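# Free the hanging hook from the vise hook, set it on mat

## Task

Take the loose hook off the hook held in the vise and leave it lying flat on the mat, away from the vise. The mat is loose and must finish flat and entirely on the table. At the end the robot may hold no loose object other than the hook, and no more than a small share of the hook's weight may rest on the robot. From one second before the hook separates until the two hooks stop touching, they must not bump or press hard against each other, and they must never do so very hard. At the moment of separation the hook must be held by one or both grippers and must touch nothing except the clamped hook. Anything that stays in place only because the robot holds it does not count. Nothing may be pushed or dropped off the table.

## Robot and tools

Robot: two arms, left_arm and right_arm, each with six joints and a parallel gripper. Shared world frame: origin on the table top midway between the arms, +x out over the table, +z up, left_arm on the +y side. The names left and right do not match image sides. The gripper's fingers point along its own +z and close along its y. The reported end_effector_position is the point between the pads, about 1 cm behind the tips. It can be off, more so at long reach.

Joint order, used in every row and every per-joint list: shoulder, elbow, wrist roll, wrist pitch, waist, wrist yaw. A row is 14 numbers in [-1, 1]: left_arm's six joint values and then its opening, then right_arm's six values and its opening. Always send all 14, even if one arm stays still. Joint values are offsets, not poses, scaled so 1.0 equals 1.258 rad (shoulder), 1.238 (elbow), 2.022 (wrist roll), 2.073 (wrist pitch), 1.202 (waist), 2.022 (wrist yaw). The opening is absolute: +1 fully open, -1 closed. Stated joint ranges in rad: waist -2.618 to 3.054, shoulder 0.000 to 3.142, elbow 0.000 to 3.142, wrist pitch -1.571 to 1.571, wrist yaw -1.571 to 1.571, wrist roll -2.094 to 2.094. True ends may differ by up to 0.036 rad. Asking a joint to go more than 0.036 rad outside its range gets the action refused for both arms. If the first action fails this check, the whole call does nothing.

execute_actions(actions): a list of actions, run in order. Each action is a list of 1 to 15 rows. Each row lasts one 1/30 s step, and the last row repeats to fill 15 steps. Offsets count from the joint angles at the start of that action, not from the previous row. An empty list just reports the state and images.

move(target, speed, blocking): target is one 14-number row. Its offsets count from the Joint positions in the most recent result that shows them. All joints move in step, so the gripper follows a curve. speed is the top rate in rad/s of the joint with the longest way to go, 0.01 to 2, default 0.5. Paths run 0.5 to 10 s and do not avoid obstacles or the other arm. Faster motion or aiming further past a contact makes hits and presses harder. With blocking=false the reply comes after 0.5 s while motion continues. Other moves and actions are refused until a result shows it ended, so use wait or stop first. wait(seconds): 0 to 10, holds the last command, returns early if a move ends. stop(): brakes a running move and needs some room. The fingers keep going. zoom_image(camera, region): camera is one of cam_head_left, cam_head_right, cam_high, cam_low, cam_left_wrist, cam_right_wrist. region is [x0, y0, x1, y1] in pixels of that camera's latest image (all 672x504), at most 504 by 504. finished_scene(scene): the current scene's number. It ends the scene for good after the robot holds the last command, and reports success. Replying without a tool call also ends things.

Motion details: joint speed is capped. Each joint's target is kept within a lead of its measured angle: 0.202 waist, 0.258 shoulder, 0.238 elbow, 0.573 wrist pitch, 0.522 wrist yaw and roll. Targets that would shift the gripper more than 70 mm are scaled back. Large steps therefore take several actions, and an unfinished step may need to be commanded again. Friction can leave a joint up to about 0.031 rad short, and smaller commands may not move it. The robot keeps holding the last command while you think.

Gripping: grip_measured uses the grip scale. The pads meet near -0.94, and each millimetre of object width adds about 0.0208. Each gripper has its own offset of up to about 0.02. Sending a number below the object's reading squeezes harder, up to roughly 50 to 62 N per pad, less on thin parts. Keep sending the same closing number to keep holding.

Results: a state line per arm gives end_effector_position (m) and end_effector_quat_wxyz. Joint positions and Joint velocities come per arm in the joint order above, in rad. The opening in metres runs 0.093 open to 0.000 closed and reads about 1 mm off. On a held rigid object it can sit up to 12 mm below the object's width. Joint targets shows what the joints are being driven toward. "joint sent to its limit" means a joint was clipped at its end. "joint command not followed" means the clearance check altered some targets. A move adds a "move:" line with an ending (done, off_target, moving, held, fault), limits=held or limits=none, and each arm's joint furthest from target. FAULT lines mean an arm stopped. Camera calibration lines are updated when they change.

Heat: holding loads warms motors. MOTOR HOT appears at 75 °C. At 90 °C that arm halts for 10 s, and at 100 °C it goes limp and drops.

Avoid: arm-to-arm contact, hard hook-on-hook contact while lifting the hook off, letting the hook touch anything but the clamped hook as it frees, dragging or lifting the mat, knocking items off the table, ending with anything gripped except possibly the hook, and leaving the hook leaning on the robot. Occasional small pushes may disturb loose objects.

Each tool is called by a JSON object that holds its "op" and its "data".

## Session

{"op": "execute_actions", "data": {"actions": []}}

Scene clock: 0.00 s.
left_arm: end_effector_position=(+0.4456, +0.1279, +0.1218) grip_measured=+0.992 end_effector_quat_wxyz=(+0.022, +0.701, -0.700, +0.136) | right_arm: end_effector_position=(+0.3735, -0.5665, +0.1945) grip_measured=+0.993 end_effector_quat_wxyz=(+0.338, +0.425, +0.779, +0.314)
Joint names: [shoulder, elbow, wrist roll, wrist pitch, waist, wrist yaw]
Joint positions: left_arm=[ 2.086  1.895 -2.08  -1.129 -0.334  0.12   0.093] | right_arm=[ 1.704  1.38   0.382 -0.688 -0.664 -0.826  0.093]
Joint velocities: left_arm=[ 0.012 -0.022  0.007  0.051  0.007 -0.066 -0.001] | right_arm=[ 0.007  0.002  0.051  0.007  0.012 -0.022  0.   ]
Motor temperatures (°C, as the motors report them): left_arm=[30 31 29 30 30 30] | right_arm=[30 28 28 30 28 29]
Joint targets: left_arm=[2.086 1.895 -2.080 -1.129 -0.334 0.120] | right_arm=[1.704 1.380 0.382 -0.688 -0.664 -0.826]
camera_calibration (this result's frames):
cam_left_wrist: T_world_to_cam=[[0.984553, -0.00201802, 0.175075, -0.459672], [-0.109197, -0.788707, 0.604993, 0.114335], [0.136862, -0.614765, -0.776745, 0.200678], [0, 0, 0, 1]] pos_world=[0.437591, 0.212619, 0.16718]
cam_right_wrist: T_world_to_cam=[[-0.459736, -0.459172, -0.760134, 0.0587294], [-0.71236, 0.70178, 0.00691973, 0.701515], [0.53027, 0.544671, -0.649729, 0.314511], [0, 0, 0, 1]] pos_world=[0.359956, -0.636647, 0.244135]

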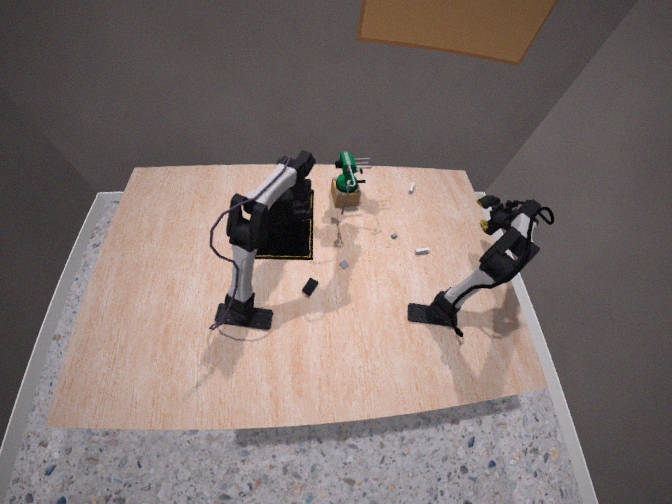

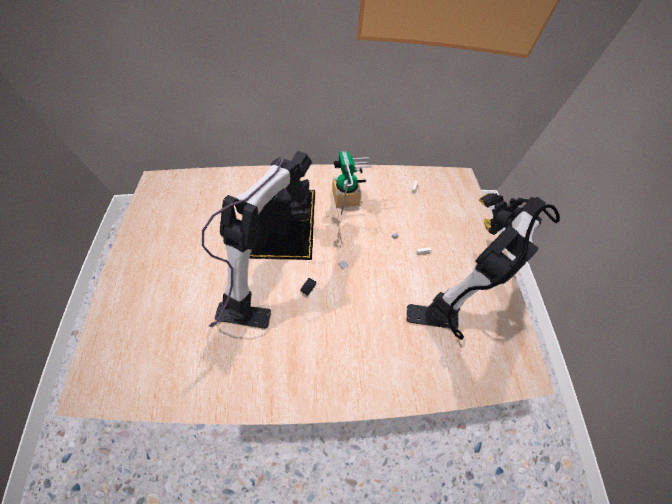

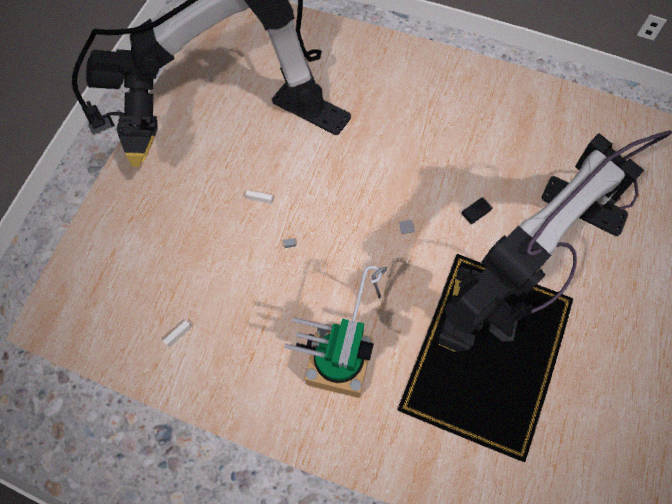

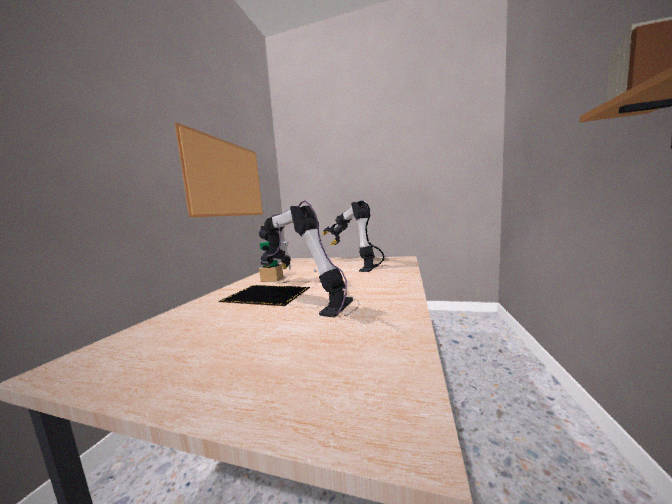

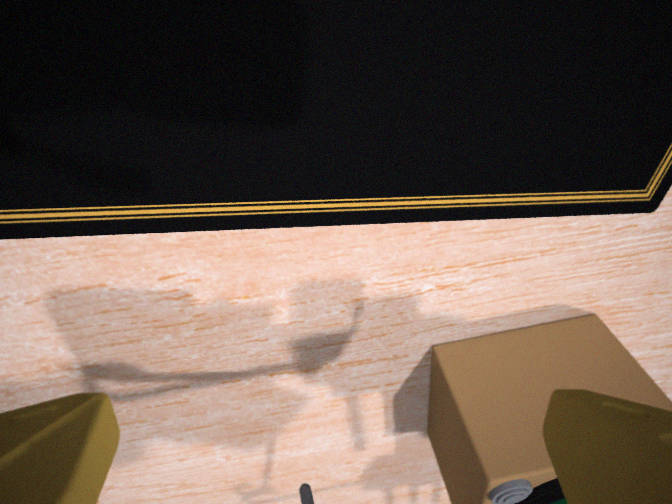

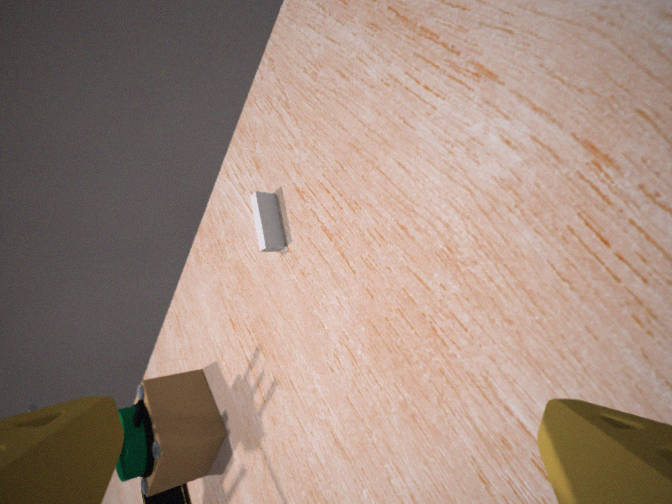

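{"op": "zoom_image", "data": {"camera": "cam_high", "region": [340, 245, 420, 325]}}

Region (340, 245, 420, 325) of cam_high's 672x504 image, scaled by 6.300, with more detail than that image has.

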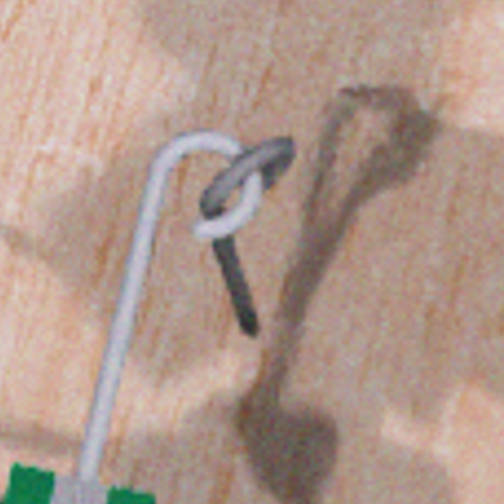

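{"op": "move", "data": {"target": [-0.03,-0.54,0.9,1,0.08,-0.063,0, -0.16,-0.43,-0.194,0.5,0.6,0.412,0.6], "speed": 1.4}}

Scene clock: 2.90 s.
left_arm: end_effector_position=(+0.5985, +0.1291, +0.2383) grip_measured=+0.002 end_effector_quat_wxyz=(+0.706, +0.043, +0.661, -0.248) | right_arm: end_effector_position=(+0.4792, -0.4074, +0.1992) grip_measured=+0.602 end_effector_quat_wxyz=(+0.582, +0.061, +0.810, -0.043)
Joint names: [shoulder, elbow, wrist roll, wrist pitch, waist, wrist yaw]
Joint positions: left_arm=[ 2.067  1.255 -0.272  0.934 -0.245 -0.001  0.045] | right_arm=[ 1.522  0.872  0.     0.324  0.05  -0.004  0.074]
Joint velocities: left_arm=[ 0.007  0.002 -0.007 -0.022 -0.007  0.037 -0.   ] | right_arm=[-0.007 -0.007 -0.007 -0.066  0.007  0.007 -0.   ]
Motor temperatures (°C, as the motors report them): left_arm=[32 31 29 31 30 30] | right_arm=[30 29 28 31 28 29]
Joint targets: left_arm=[2.049 1.226 -0.260 0.944 -0.238 -0.008] | right_arm=[1.503 0.848 -0.010 0.348 0.057 0.007]
move: off_target (left_arm, right_arm); limits=none; left_arm: farthest joint: the elbow, 0.028 radians from its target (0.669 radians at the start); right_arm: farthest joint: the elbow, 0.024 radians from its target (0.532 radians at the start)
camera_calibration (this result's frames):
cam_left_wrist: T_world_to_cam=[[-0.417046, -0.875953, 0.242444, 0.305015], [-0.374963, -0.0771716, -0.923822, 0.493055], [0.827935, -0.476184, -0.296265, -0.274963], [0, 0, 0, 1]] pos_world=[0.539734, 0.174296, 0.300084]
cam_right_wrist: T_world_to_cam=[[-0.162372, -0.986533, 0.0196887, -0.32877], [-0.687262, 0.0987529, -0.719666, 0.552074], [0.70803, -0.130385, -0.694041, -0.176545], [0, 0, 0, 1]] pos_world=[0.451035, -0.40188, 0.281253]

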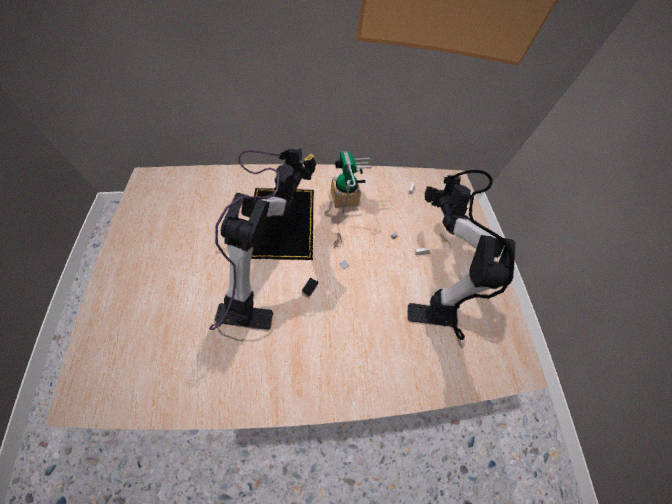

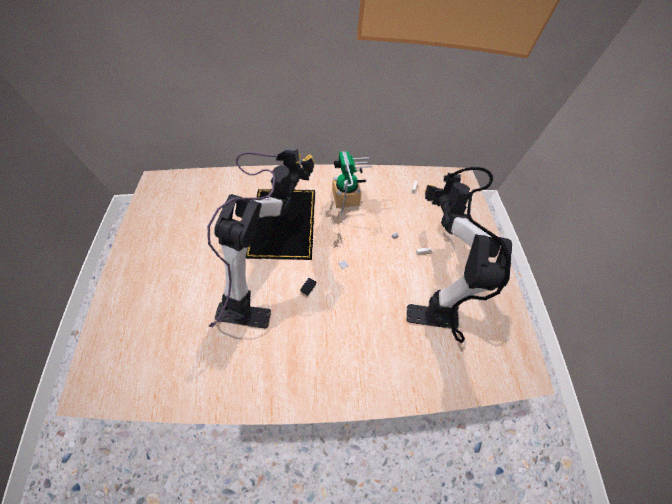

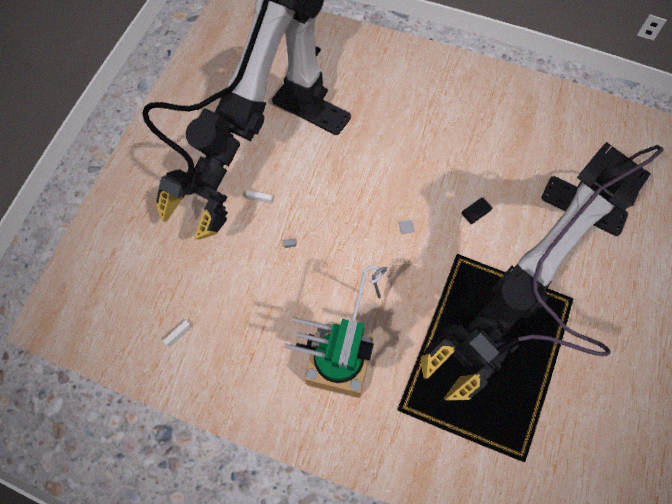

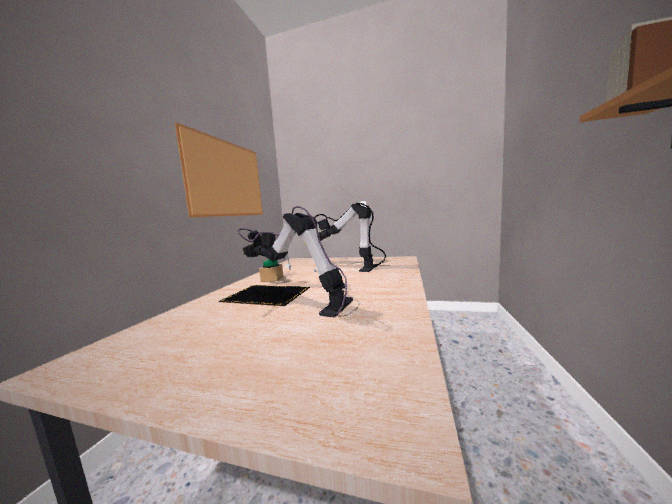

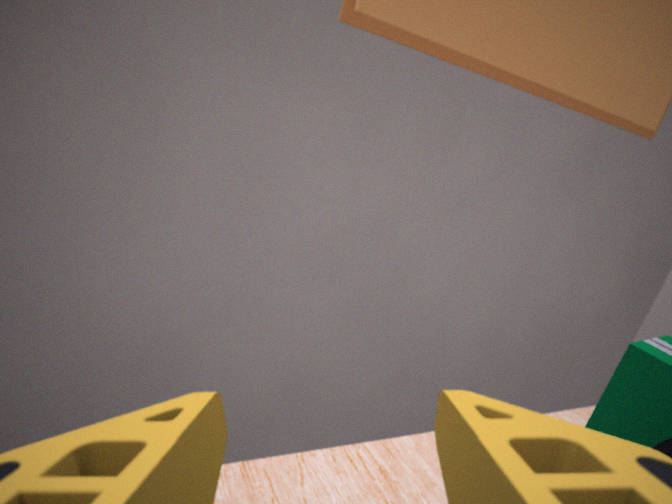

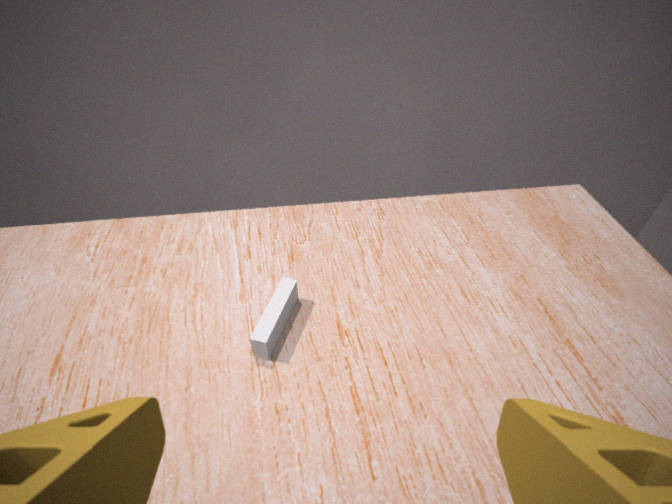

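{"op": "move", "data": {"target": [0,-0.55,0.135,0.273,-0.312,0,0, 0,-0.4,0,0.48,0.638,0,0.6], "speed": 0.9}}

Scene clock: 6.07 s.
left_arm: end_effector_position=(+0.3858, +0.0337, +0.1128) grip_measured=+0.002 end_effector_quat_wxyz=(+0.660, +0.261, +0.650, -0.273) | right_arm: end_effector_position=(+0.3496, -0.1044, +0.2245) grip_measured=+0.602 end_effector_quat_wxyz=(+0.730, -0.194, +0.613, +0.230)
Joint names: [shoulder, elbow, wrist roll, wrist pitch, waist, wrist yaw]
Joint positions: left_arm=[ 2.067  0.597 -0.011  1.491 -0.616 -0.001  0.045] | right_arm=[ 1.522  0.4    0.     1.296  0.811 -0.003  0.074]
Joint velocities: left_arm=[-0.007 -0.002  0.022  0.007 -0.017  0.066 -0.001] | right_arm=[ 0.012 -0.012  0.037  0.066  0.007 -0.007 -0.001]
Motor temperatures (°C, as the motors report them): left_arm=[34 31 29 32 30 30] | right_arm=[31 29 28 32 28 29]
Joint targets: left_arm=[2.067 0.574 0.001 1.500 -0.621 -0.000] | right_arm=[1.522 0.377 0.000 1.319 0.817 -0.005]
move: off_target (left_arm, right_arm); limits=none; left_arm: farthest joint: the elbow, 0.023 radians from its target (0.680 radians at the start); right_arm: farthest joint: the elbow, 0.023 radians from its target (0.495 radians at the start)
camera_calibration (this result's frames):
cam_left_wrist: T_world_to_cam=[[-0.70603, -0.708059, -0.0131565, 0.297853], [-0.27886, 0.295041, -0.913886, 0.239299], [0.650968, -0.641562, -0.405757, -0.0952982], [0, 0, 0, 1]] pos_world=[0.33906, 0.079155, 0.183943]
cam_right_wrist: T_world_to_cam=[[0.554845, -0.831864, 0.0121751, -0.284266], [-0.213406, -0.156454, -0.964355, 0.313956], [0.804117, 0.532469, -0.264332, -0.0885205], [0, 0, 0, 1]] pos_world=[0.295904, -0.140217, 0.282827]

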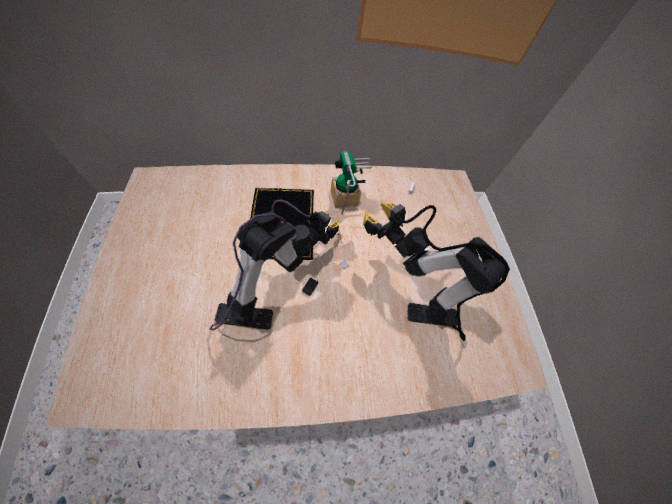

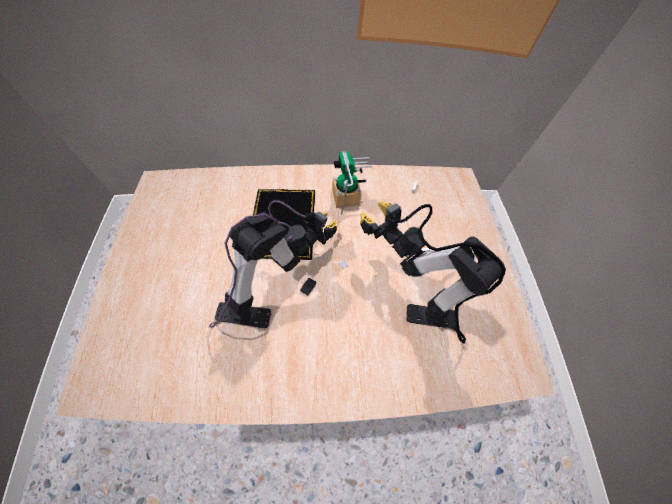

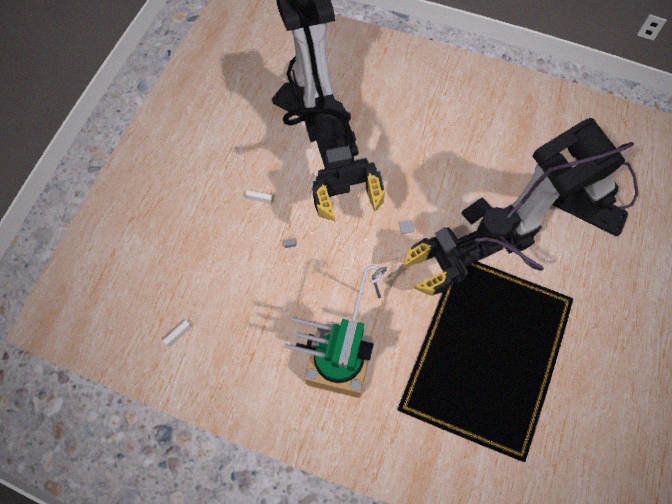

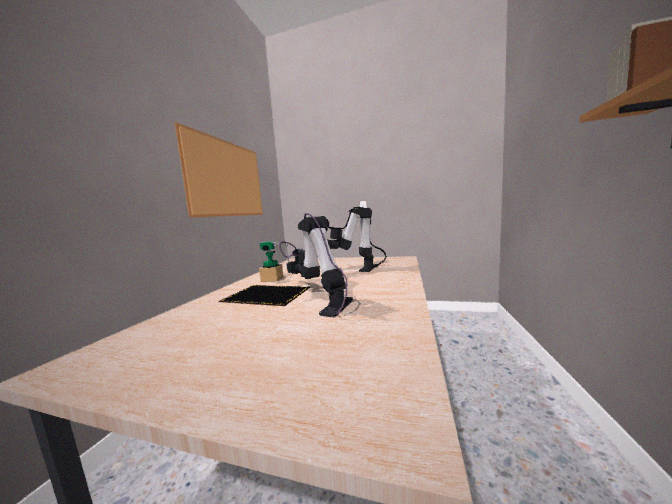

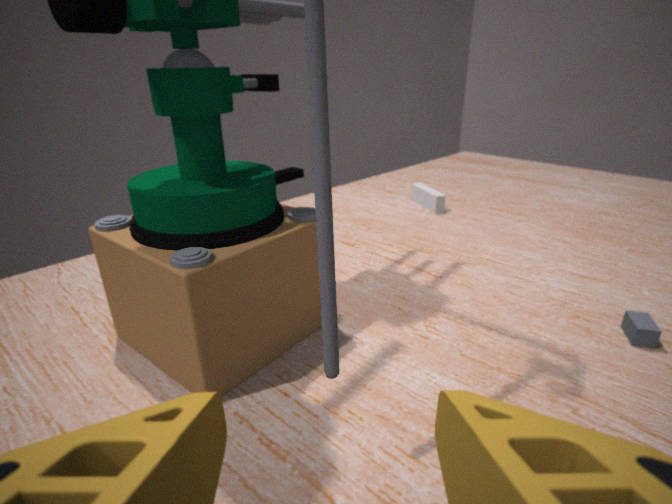

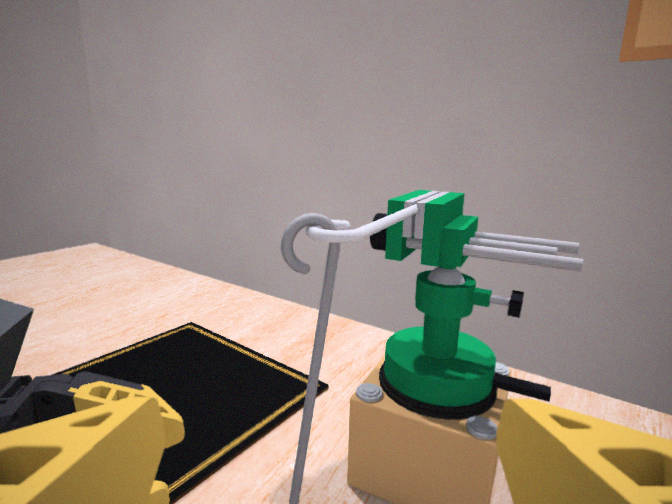

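{"op": "move", "data": {"target": [0.137,0.301,-0.022,-0.108,0,-0.01,0, 0,0,0,0,0,0,0.6], "speed": 0.35}}

Scene clock: 8.13 s.
left_arm: end_effector_position=(+0.4436, -0.0198, +0.1141) grip_measured=+0.002 end_effector_quat_wxyz=(+0.657, +0.245, +0.655, -0.280) | right_arm: end_effector_position=(+0.3496, -0.1044, +0.2246) grip_measured=+0.602 end_effector_quat_wxyz=(+0.731, -0.193, +0.613, +0.230)
Joint names: [shoulder, elbow, wrist roll, wrist pitch, waist, wrist yaw]
Joint positions: left_arm=[ 2.214  0.947 -0.044  1.288 -0.616 -0.014  0.045] | right_arm=[ 1.522  0.4    0.     1.296  0.811 -0.003  0.074]
Joint velocities: left_arm=[ 0.012 -0.017  0.022 -0.037  0.017 -0.022 -0.001] | right_arm=[-0.007  0.002  0.051 -0.066  0.007 -0.037 -0.   ]
Motor temperatures (°C, as the motors report them): left_arm=[34 31 29 33 30 30] | right_arm=[31 29 28 32 28 29]
Joint targets: left_arm=[2.240 0.970 -0.055 1.267 -0.616 -0.021] | right_arm=[1.522 0.400 0.000 1.296 0.811 -0.003]
move: off_target (left_arm); limits=none; left_arm: farthest joint: the shoulder, 0.026 radians from its target (0.172 radians at the start); right_arm: farthest joint: the waist, 0.000 radians from its target (0.000 radians at the start)
camera_calibration (this result's frames):
cam_left_wrist: T_world_to_cam=[[-0.69693, -0.716873, 0.0195347, 0.292874], [-0.302693, 0.26936, -0.914233, 0.282482], [0.650127, -0.64307, -0.404717, -0.166557], [0, 0, 0, 1]] pos_world=[0.397902, 0.0267566, 0.185124]
cam_right_wrist: T_world_to_cam=[[0.554841, -0.831867, 0.0121676, -0.284264], [-0.213104, -0.156244, -0.964456, 0.313979], [0.8042, 0.532527, -0.263964, -0.0885864], [0, 0, 0, 1]] pos_world=[0.295873, -0.140238, 0.282894]

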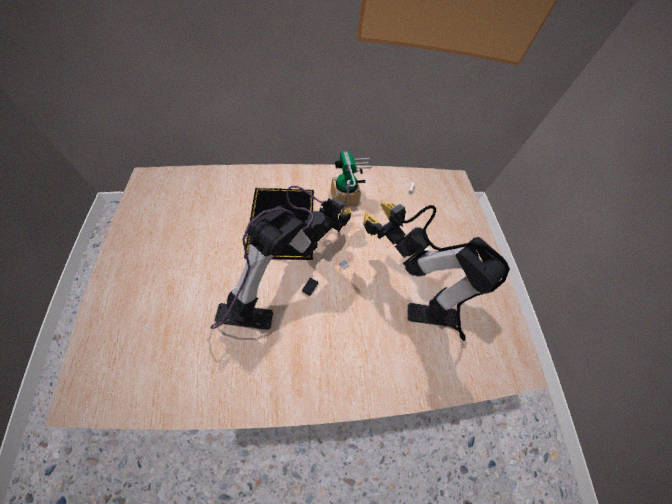

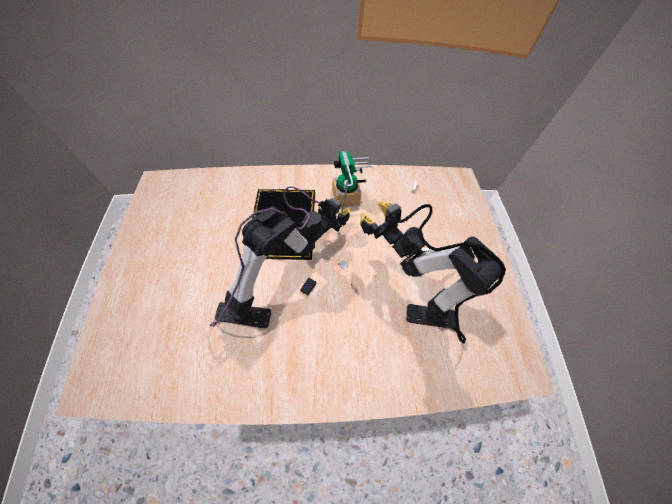

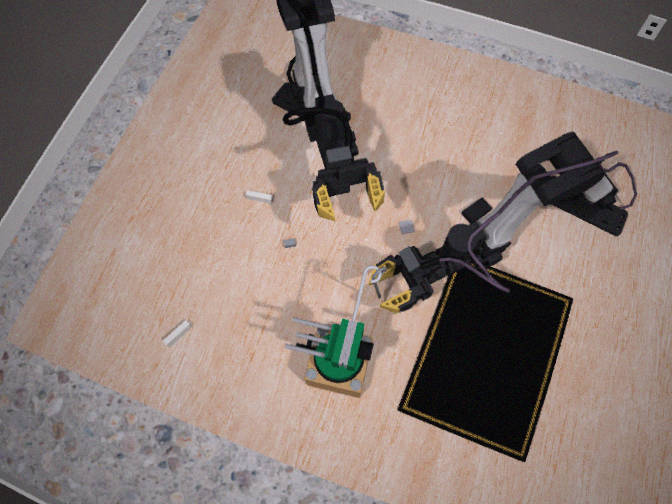

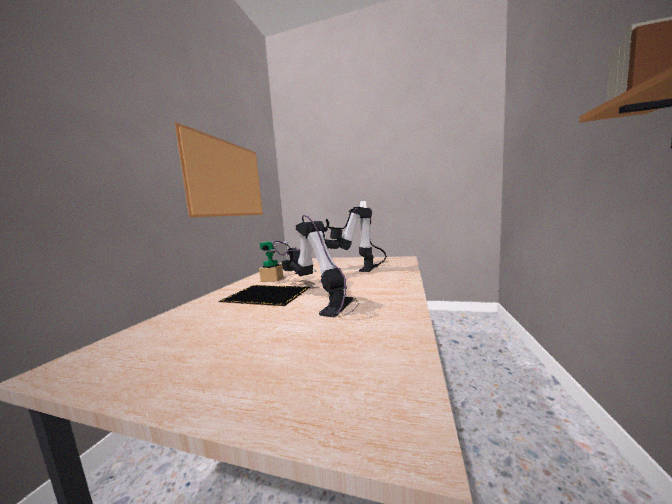

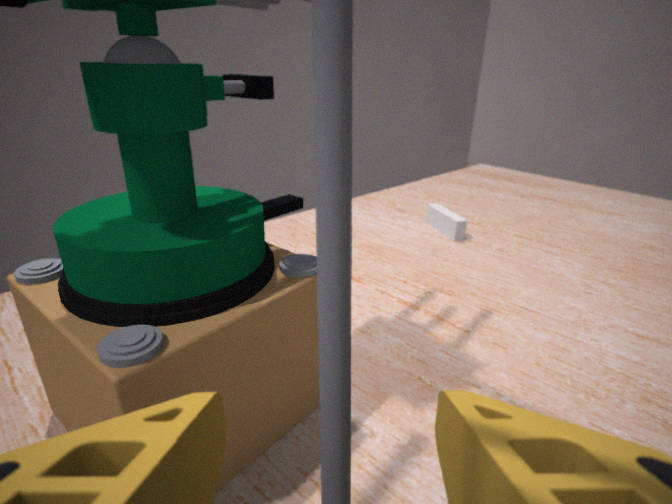

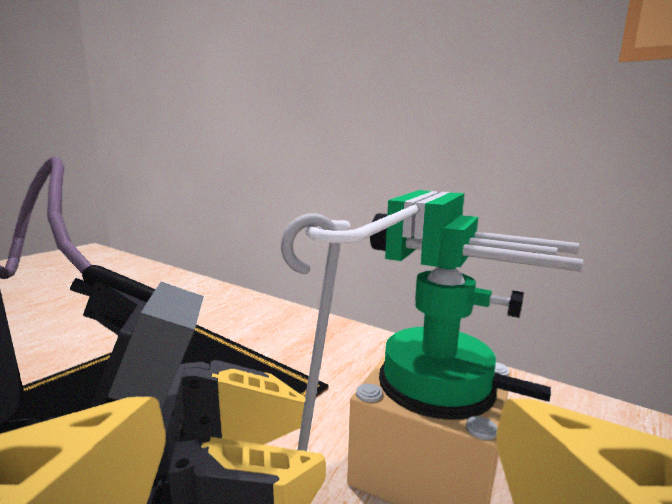

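{"op": "execute_actions", "data": {"actions": [[[0,0,0,0,0,0,-0.7,0,0,0,0,0,0,0.6]],[[0,0,0,0,0,0,-1,0,0,0,0,0,0,0.6]]]}}

{"op": "move", "data": {"target": [-0.032,0,0,0,0,0,-1, 0,0,0,0,0,0,0.6], "speed": 0.04}}

{"op": "zoom_image", "data": {"camera": "cam_right_wrist", "region": [240, 160, 400, 320]}}

{"op": "zoom_image", "data": {"camera": "cam_high", "region": [345, 245, 415, 315]}}

Scene clock: 9.37 s.
left_arm: end_effector_position=(+0.4436, -0.0198, +0.1140) grip_measured=-0.982 end_effector_quat_wxyz=(+0.657, +0.245, +0.655, -0.280) | right_arm: end_effector_position=(+0.3496, -0.1044, +0.2246) grip_measured=+0.602 end_effector_quat_wxyz=(+0.731, -0.193, +0.613, +0.230)
Joint names: [shoulder, elbow, wrist roll, wrist pitch, waist, wrist yaw]
Joint positions: left_arm=[ 2.214  0.947 -0.044  1.288 -0.616 -0.014  0.   ] | right_arm=[ 1.522  0.4    0.     1.296  0.811 -0.003  0.074]
Joint velocities: left_arm=[-0.007  0.012 -0.022  0.051 -0.007  0.037  0.   ] | right_arm=[ 0.002 -0.002  0.007  0.051 -0.002 -0.022 -0.   ]
Motor temperatures (°C, as the motors report them): left_arm=[35 31 29 33 30 30] | right_arm=[31 29 28 32 28 29]
Joint targets: left_arm=[2.214 0.947 -0.044 1.288 -0.616 -0.014] | right_arm=[1.522 0.400 0.000 1.296 0.811 -0.003]
camera_calibration (this result's frames):
cam_left_wrist: T_world_to_cam=[[-0.696925, -0.716878, 0.0195333, 0.292874], [-0.302942, 0.269604, -0.914079, 0.282496], [0.650017, -0.642961, -0.405066, -0.166506], [0, 0, 0, 1]] pos_world=[0.397923, 0.0267363, 0.185057]
cam_right_wrist: T_world_to_cam=[[0.554841, -0.831867, 0.0121676, -0.284264], [-0.213104, -0.156244, -0.964456, 0.313979], [0.8042, 0.532527, -0.263964, -0.0885864], [0, 0, 0, 1]] pos_world=[0.295873, -0.140238, 0.282894]

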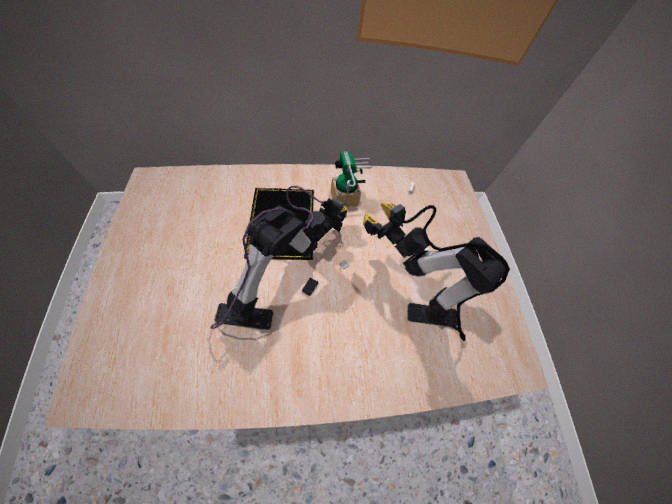

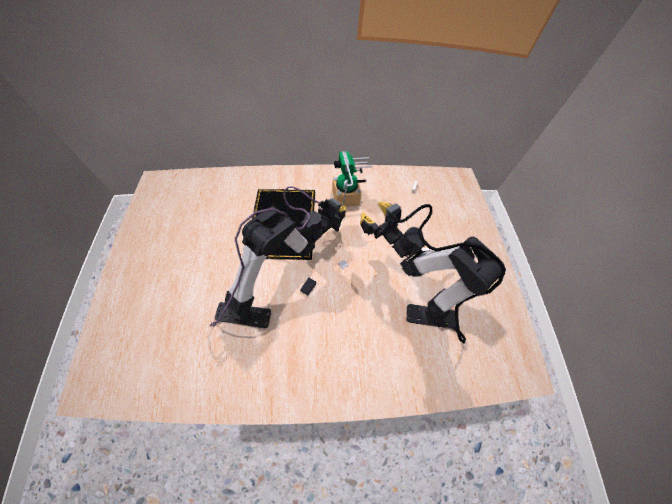

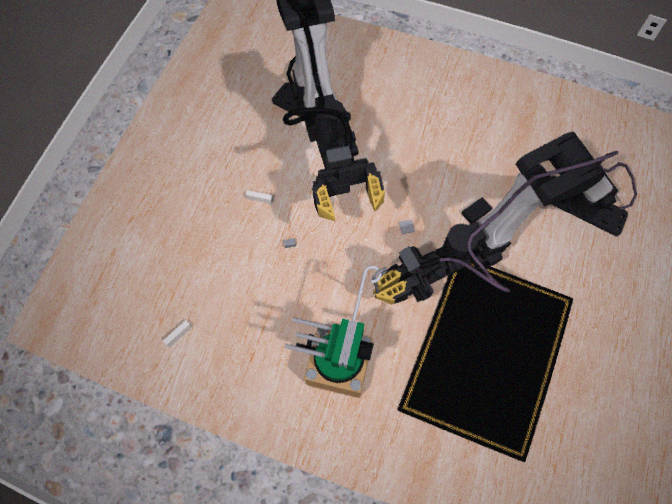

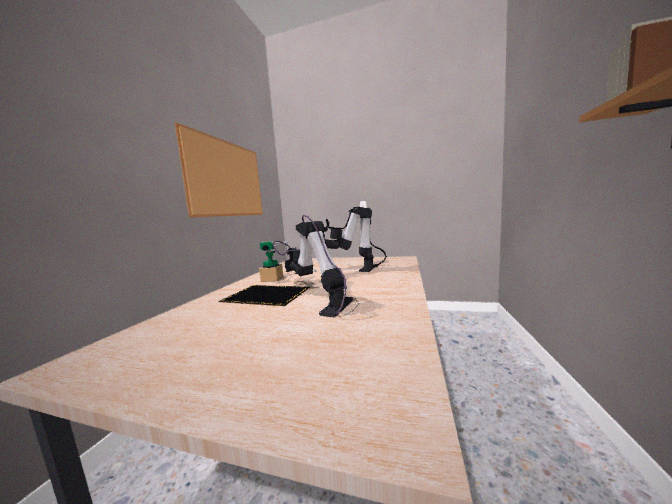

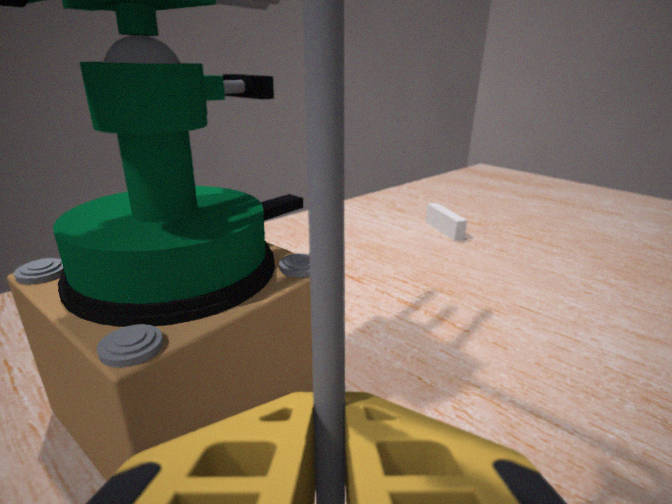

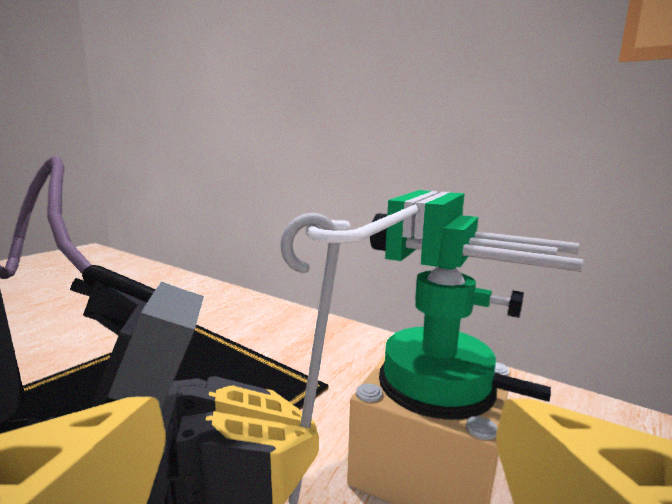

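Scene clock: 10.63 s.
left_arm: end_effector_position=(+0.4436, -0.0198, +0.1244) grip_measured=-0.982 end_effector_quat_wxyz=(+0.664, +0.243, +0.649, -0.283) | right_arm: end_effector_position=(+0.3496, -0.1044, +0.2246) grip_measured=+0.602 end_effector_quat_wxyz=(+0.731, -0.193, +0.613, +0.230)
Joint names: [shoulder, elbow, wrist roll, wrist pitch, waist, wrist yaw]
Joint positions: left_arm=[ 2.194  0.947 -0.044  1.288 -0.616 -0.014  0.   ] | right_arm=[ 1.522  0.4    0.     1.296  0.811 -0.003  0.074]
Joint velocities: left_arm=[-0.002  0.022 -0.007 -0.007 -0.017 -0.022  0.   ] | right_arm=[ 0.002 -0.002  0.066  0.022 -0.017  0.007  0.001]
Motor temperatures (°C, as the motors report them): left_arm=[35 32 29 33 30 30] | right_arm=[31 29 28 33 28 29]
Joint targets: left_arm=[2.173 0.947 -0.044 1.288 -0.616 -0.014] | right_arm=[1.522 0.400 0.000 1.296 0.811 -0.003]
move: off_target (left_arm); limits=none; left_arm: farthest joint: the shoulder, 0.021 radians from its target (0.040 radians at the start); right_arm: farthest joint: the waist, 0.000 radians from its target (0.000 radians at the start)
camera_calibration (this result's frames):
cam_left_wrist: T_world_to_cam=[[-0.697197, -0.716612, 0.0196036, 0.29279], [-0.290184, 0.257106, -0.921786, 0.28695], [0.655523, -0.648355, -0.387203, -0.166989], [0, 0, 0, 1]] pos_world=[0.396865, 0.0277721, 0.194108]
cam_right_wrist: T_world_to_cam=[[0.554841, -0.831867, 0.0121676, -0.284264], [-0.213104, -0.156244, -0.964456, 0.313979], [0.8042, 0.532527, -0.263964, -0.0885864], [0, 0, 0, 1]] pos_world=[0.295873, -0.140238, 0.282894]

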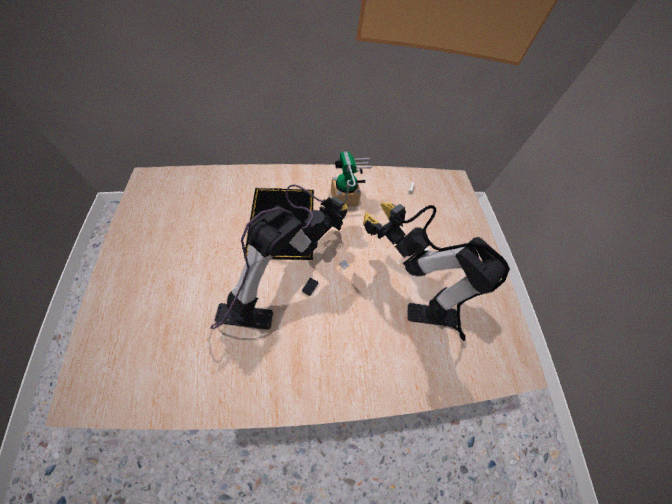

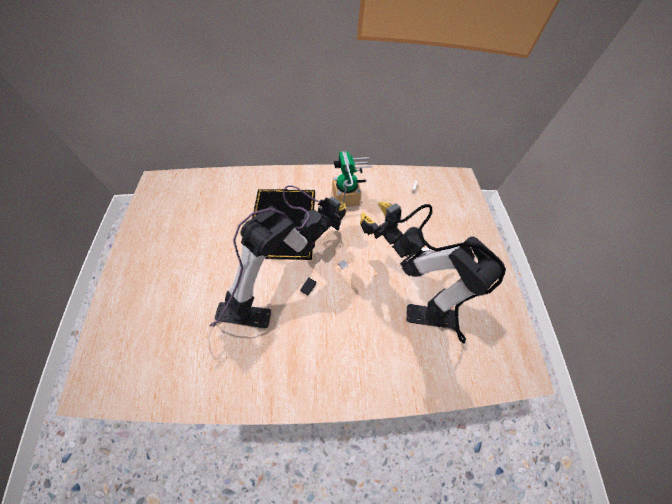

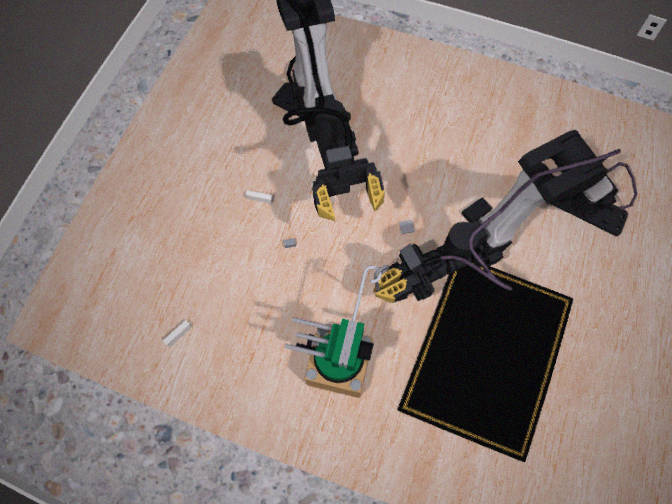

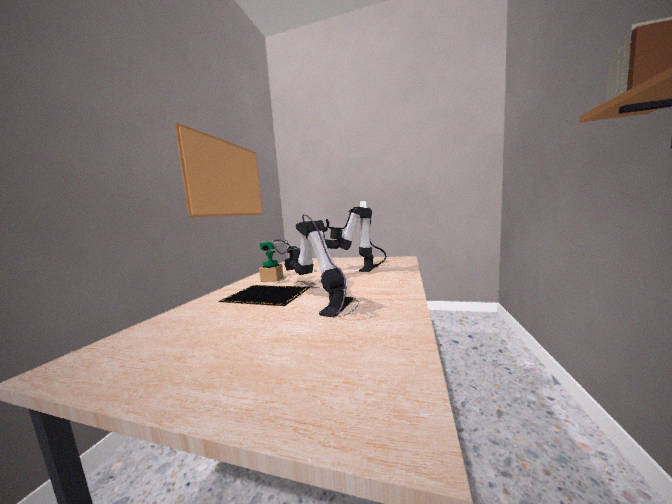

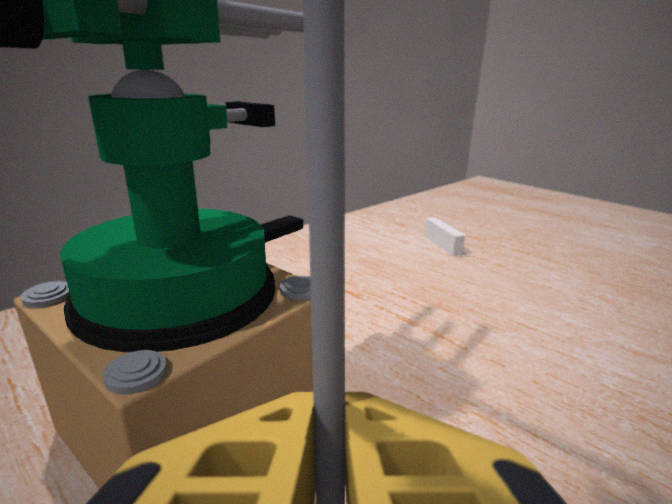

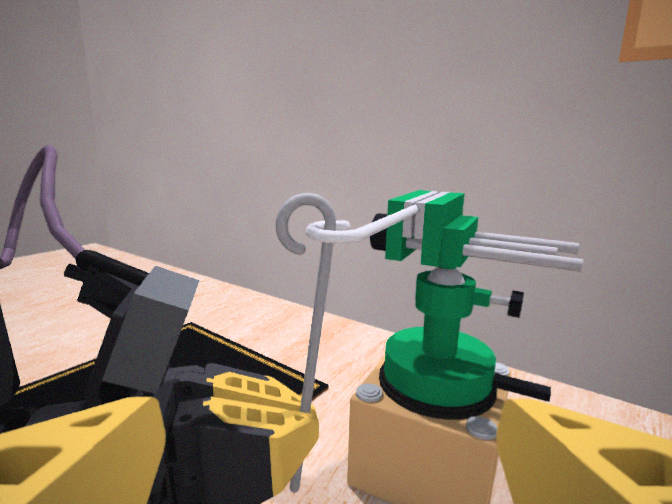

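Region (240, 160, 400, 320) of cam_right_wrist's 672x504 image, scaled by 3.150, with more detail than that image has.

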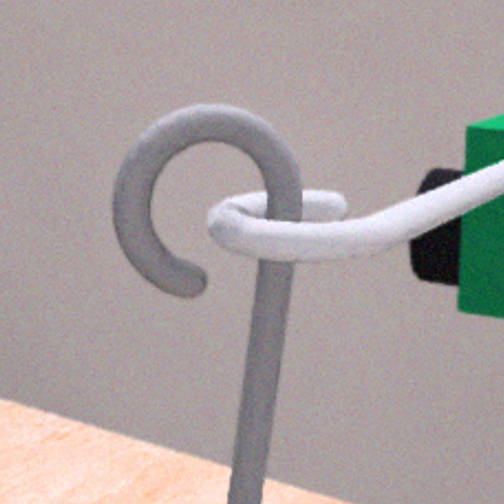

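Region (345, 245, 415, 315) of cam_high's 672x504 image, scaled by 7.200, with more detail than that image has.

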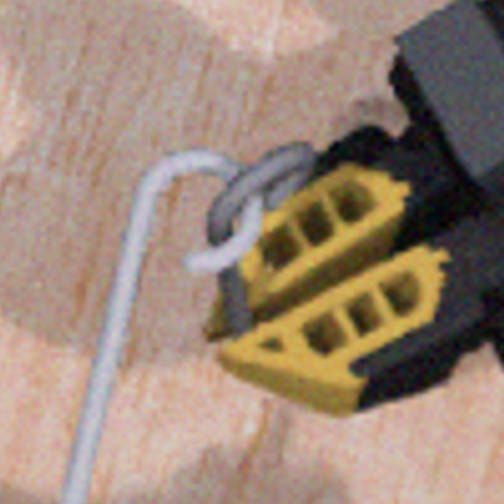

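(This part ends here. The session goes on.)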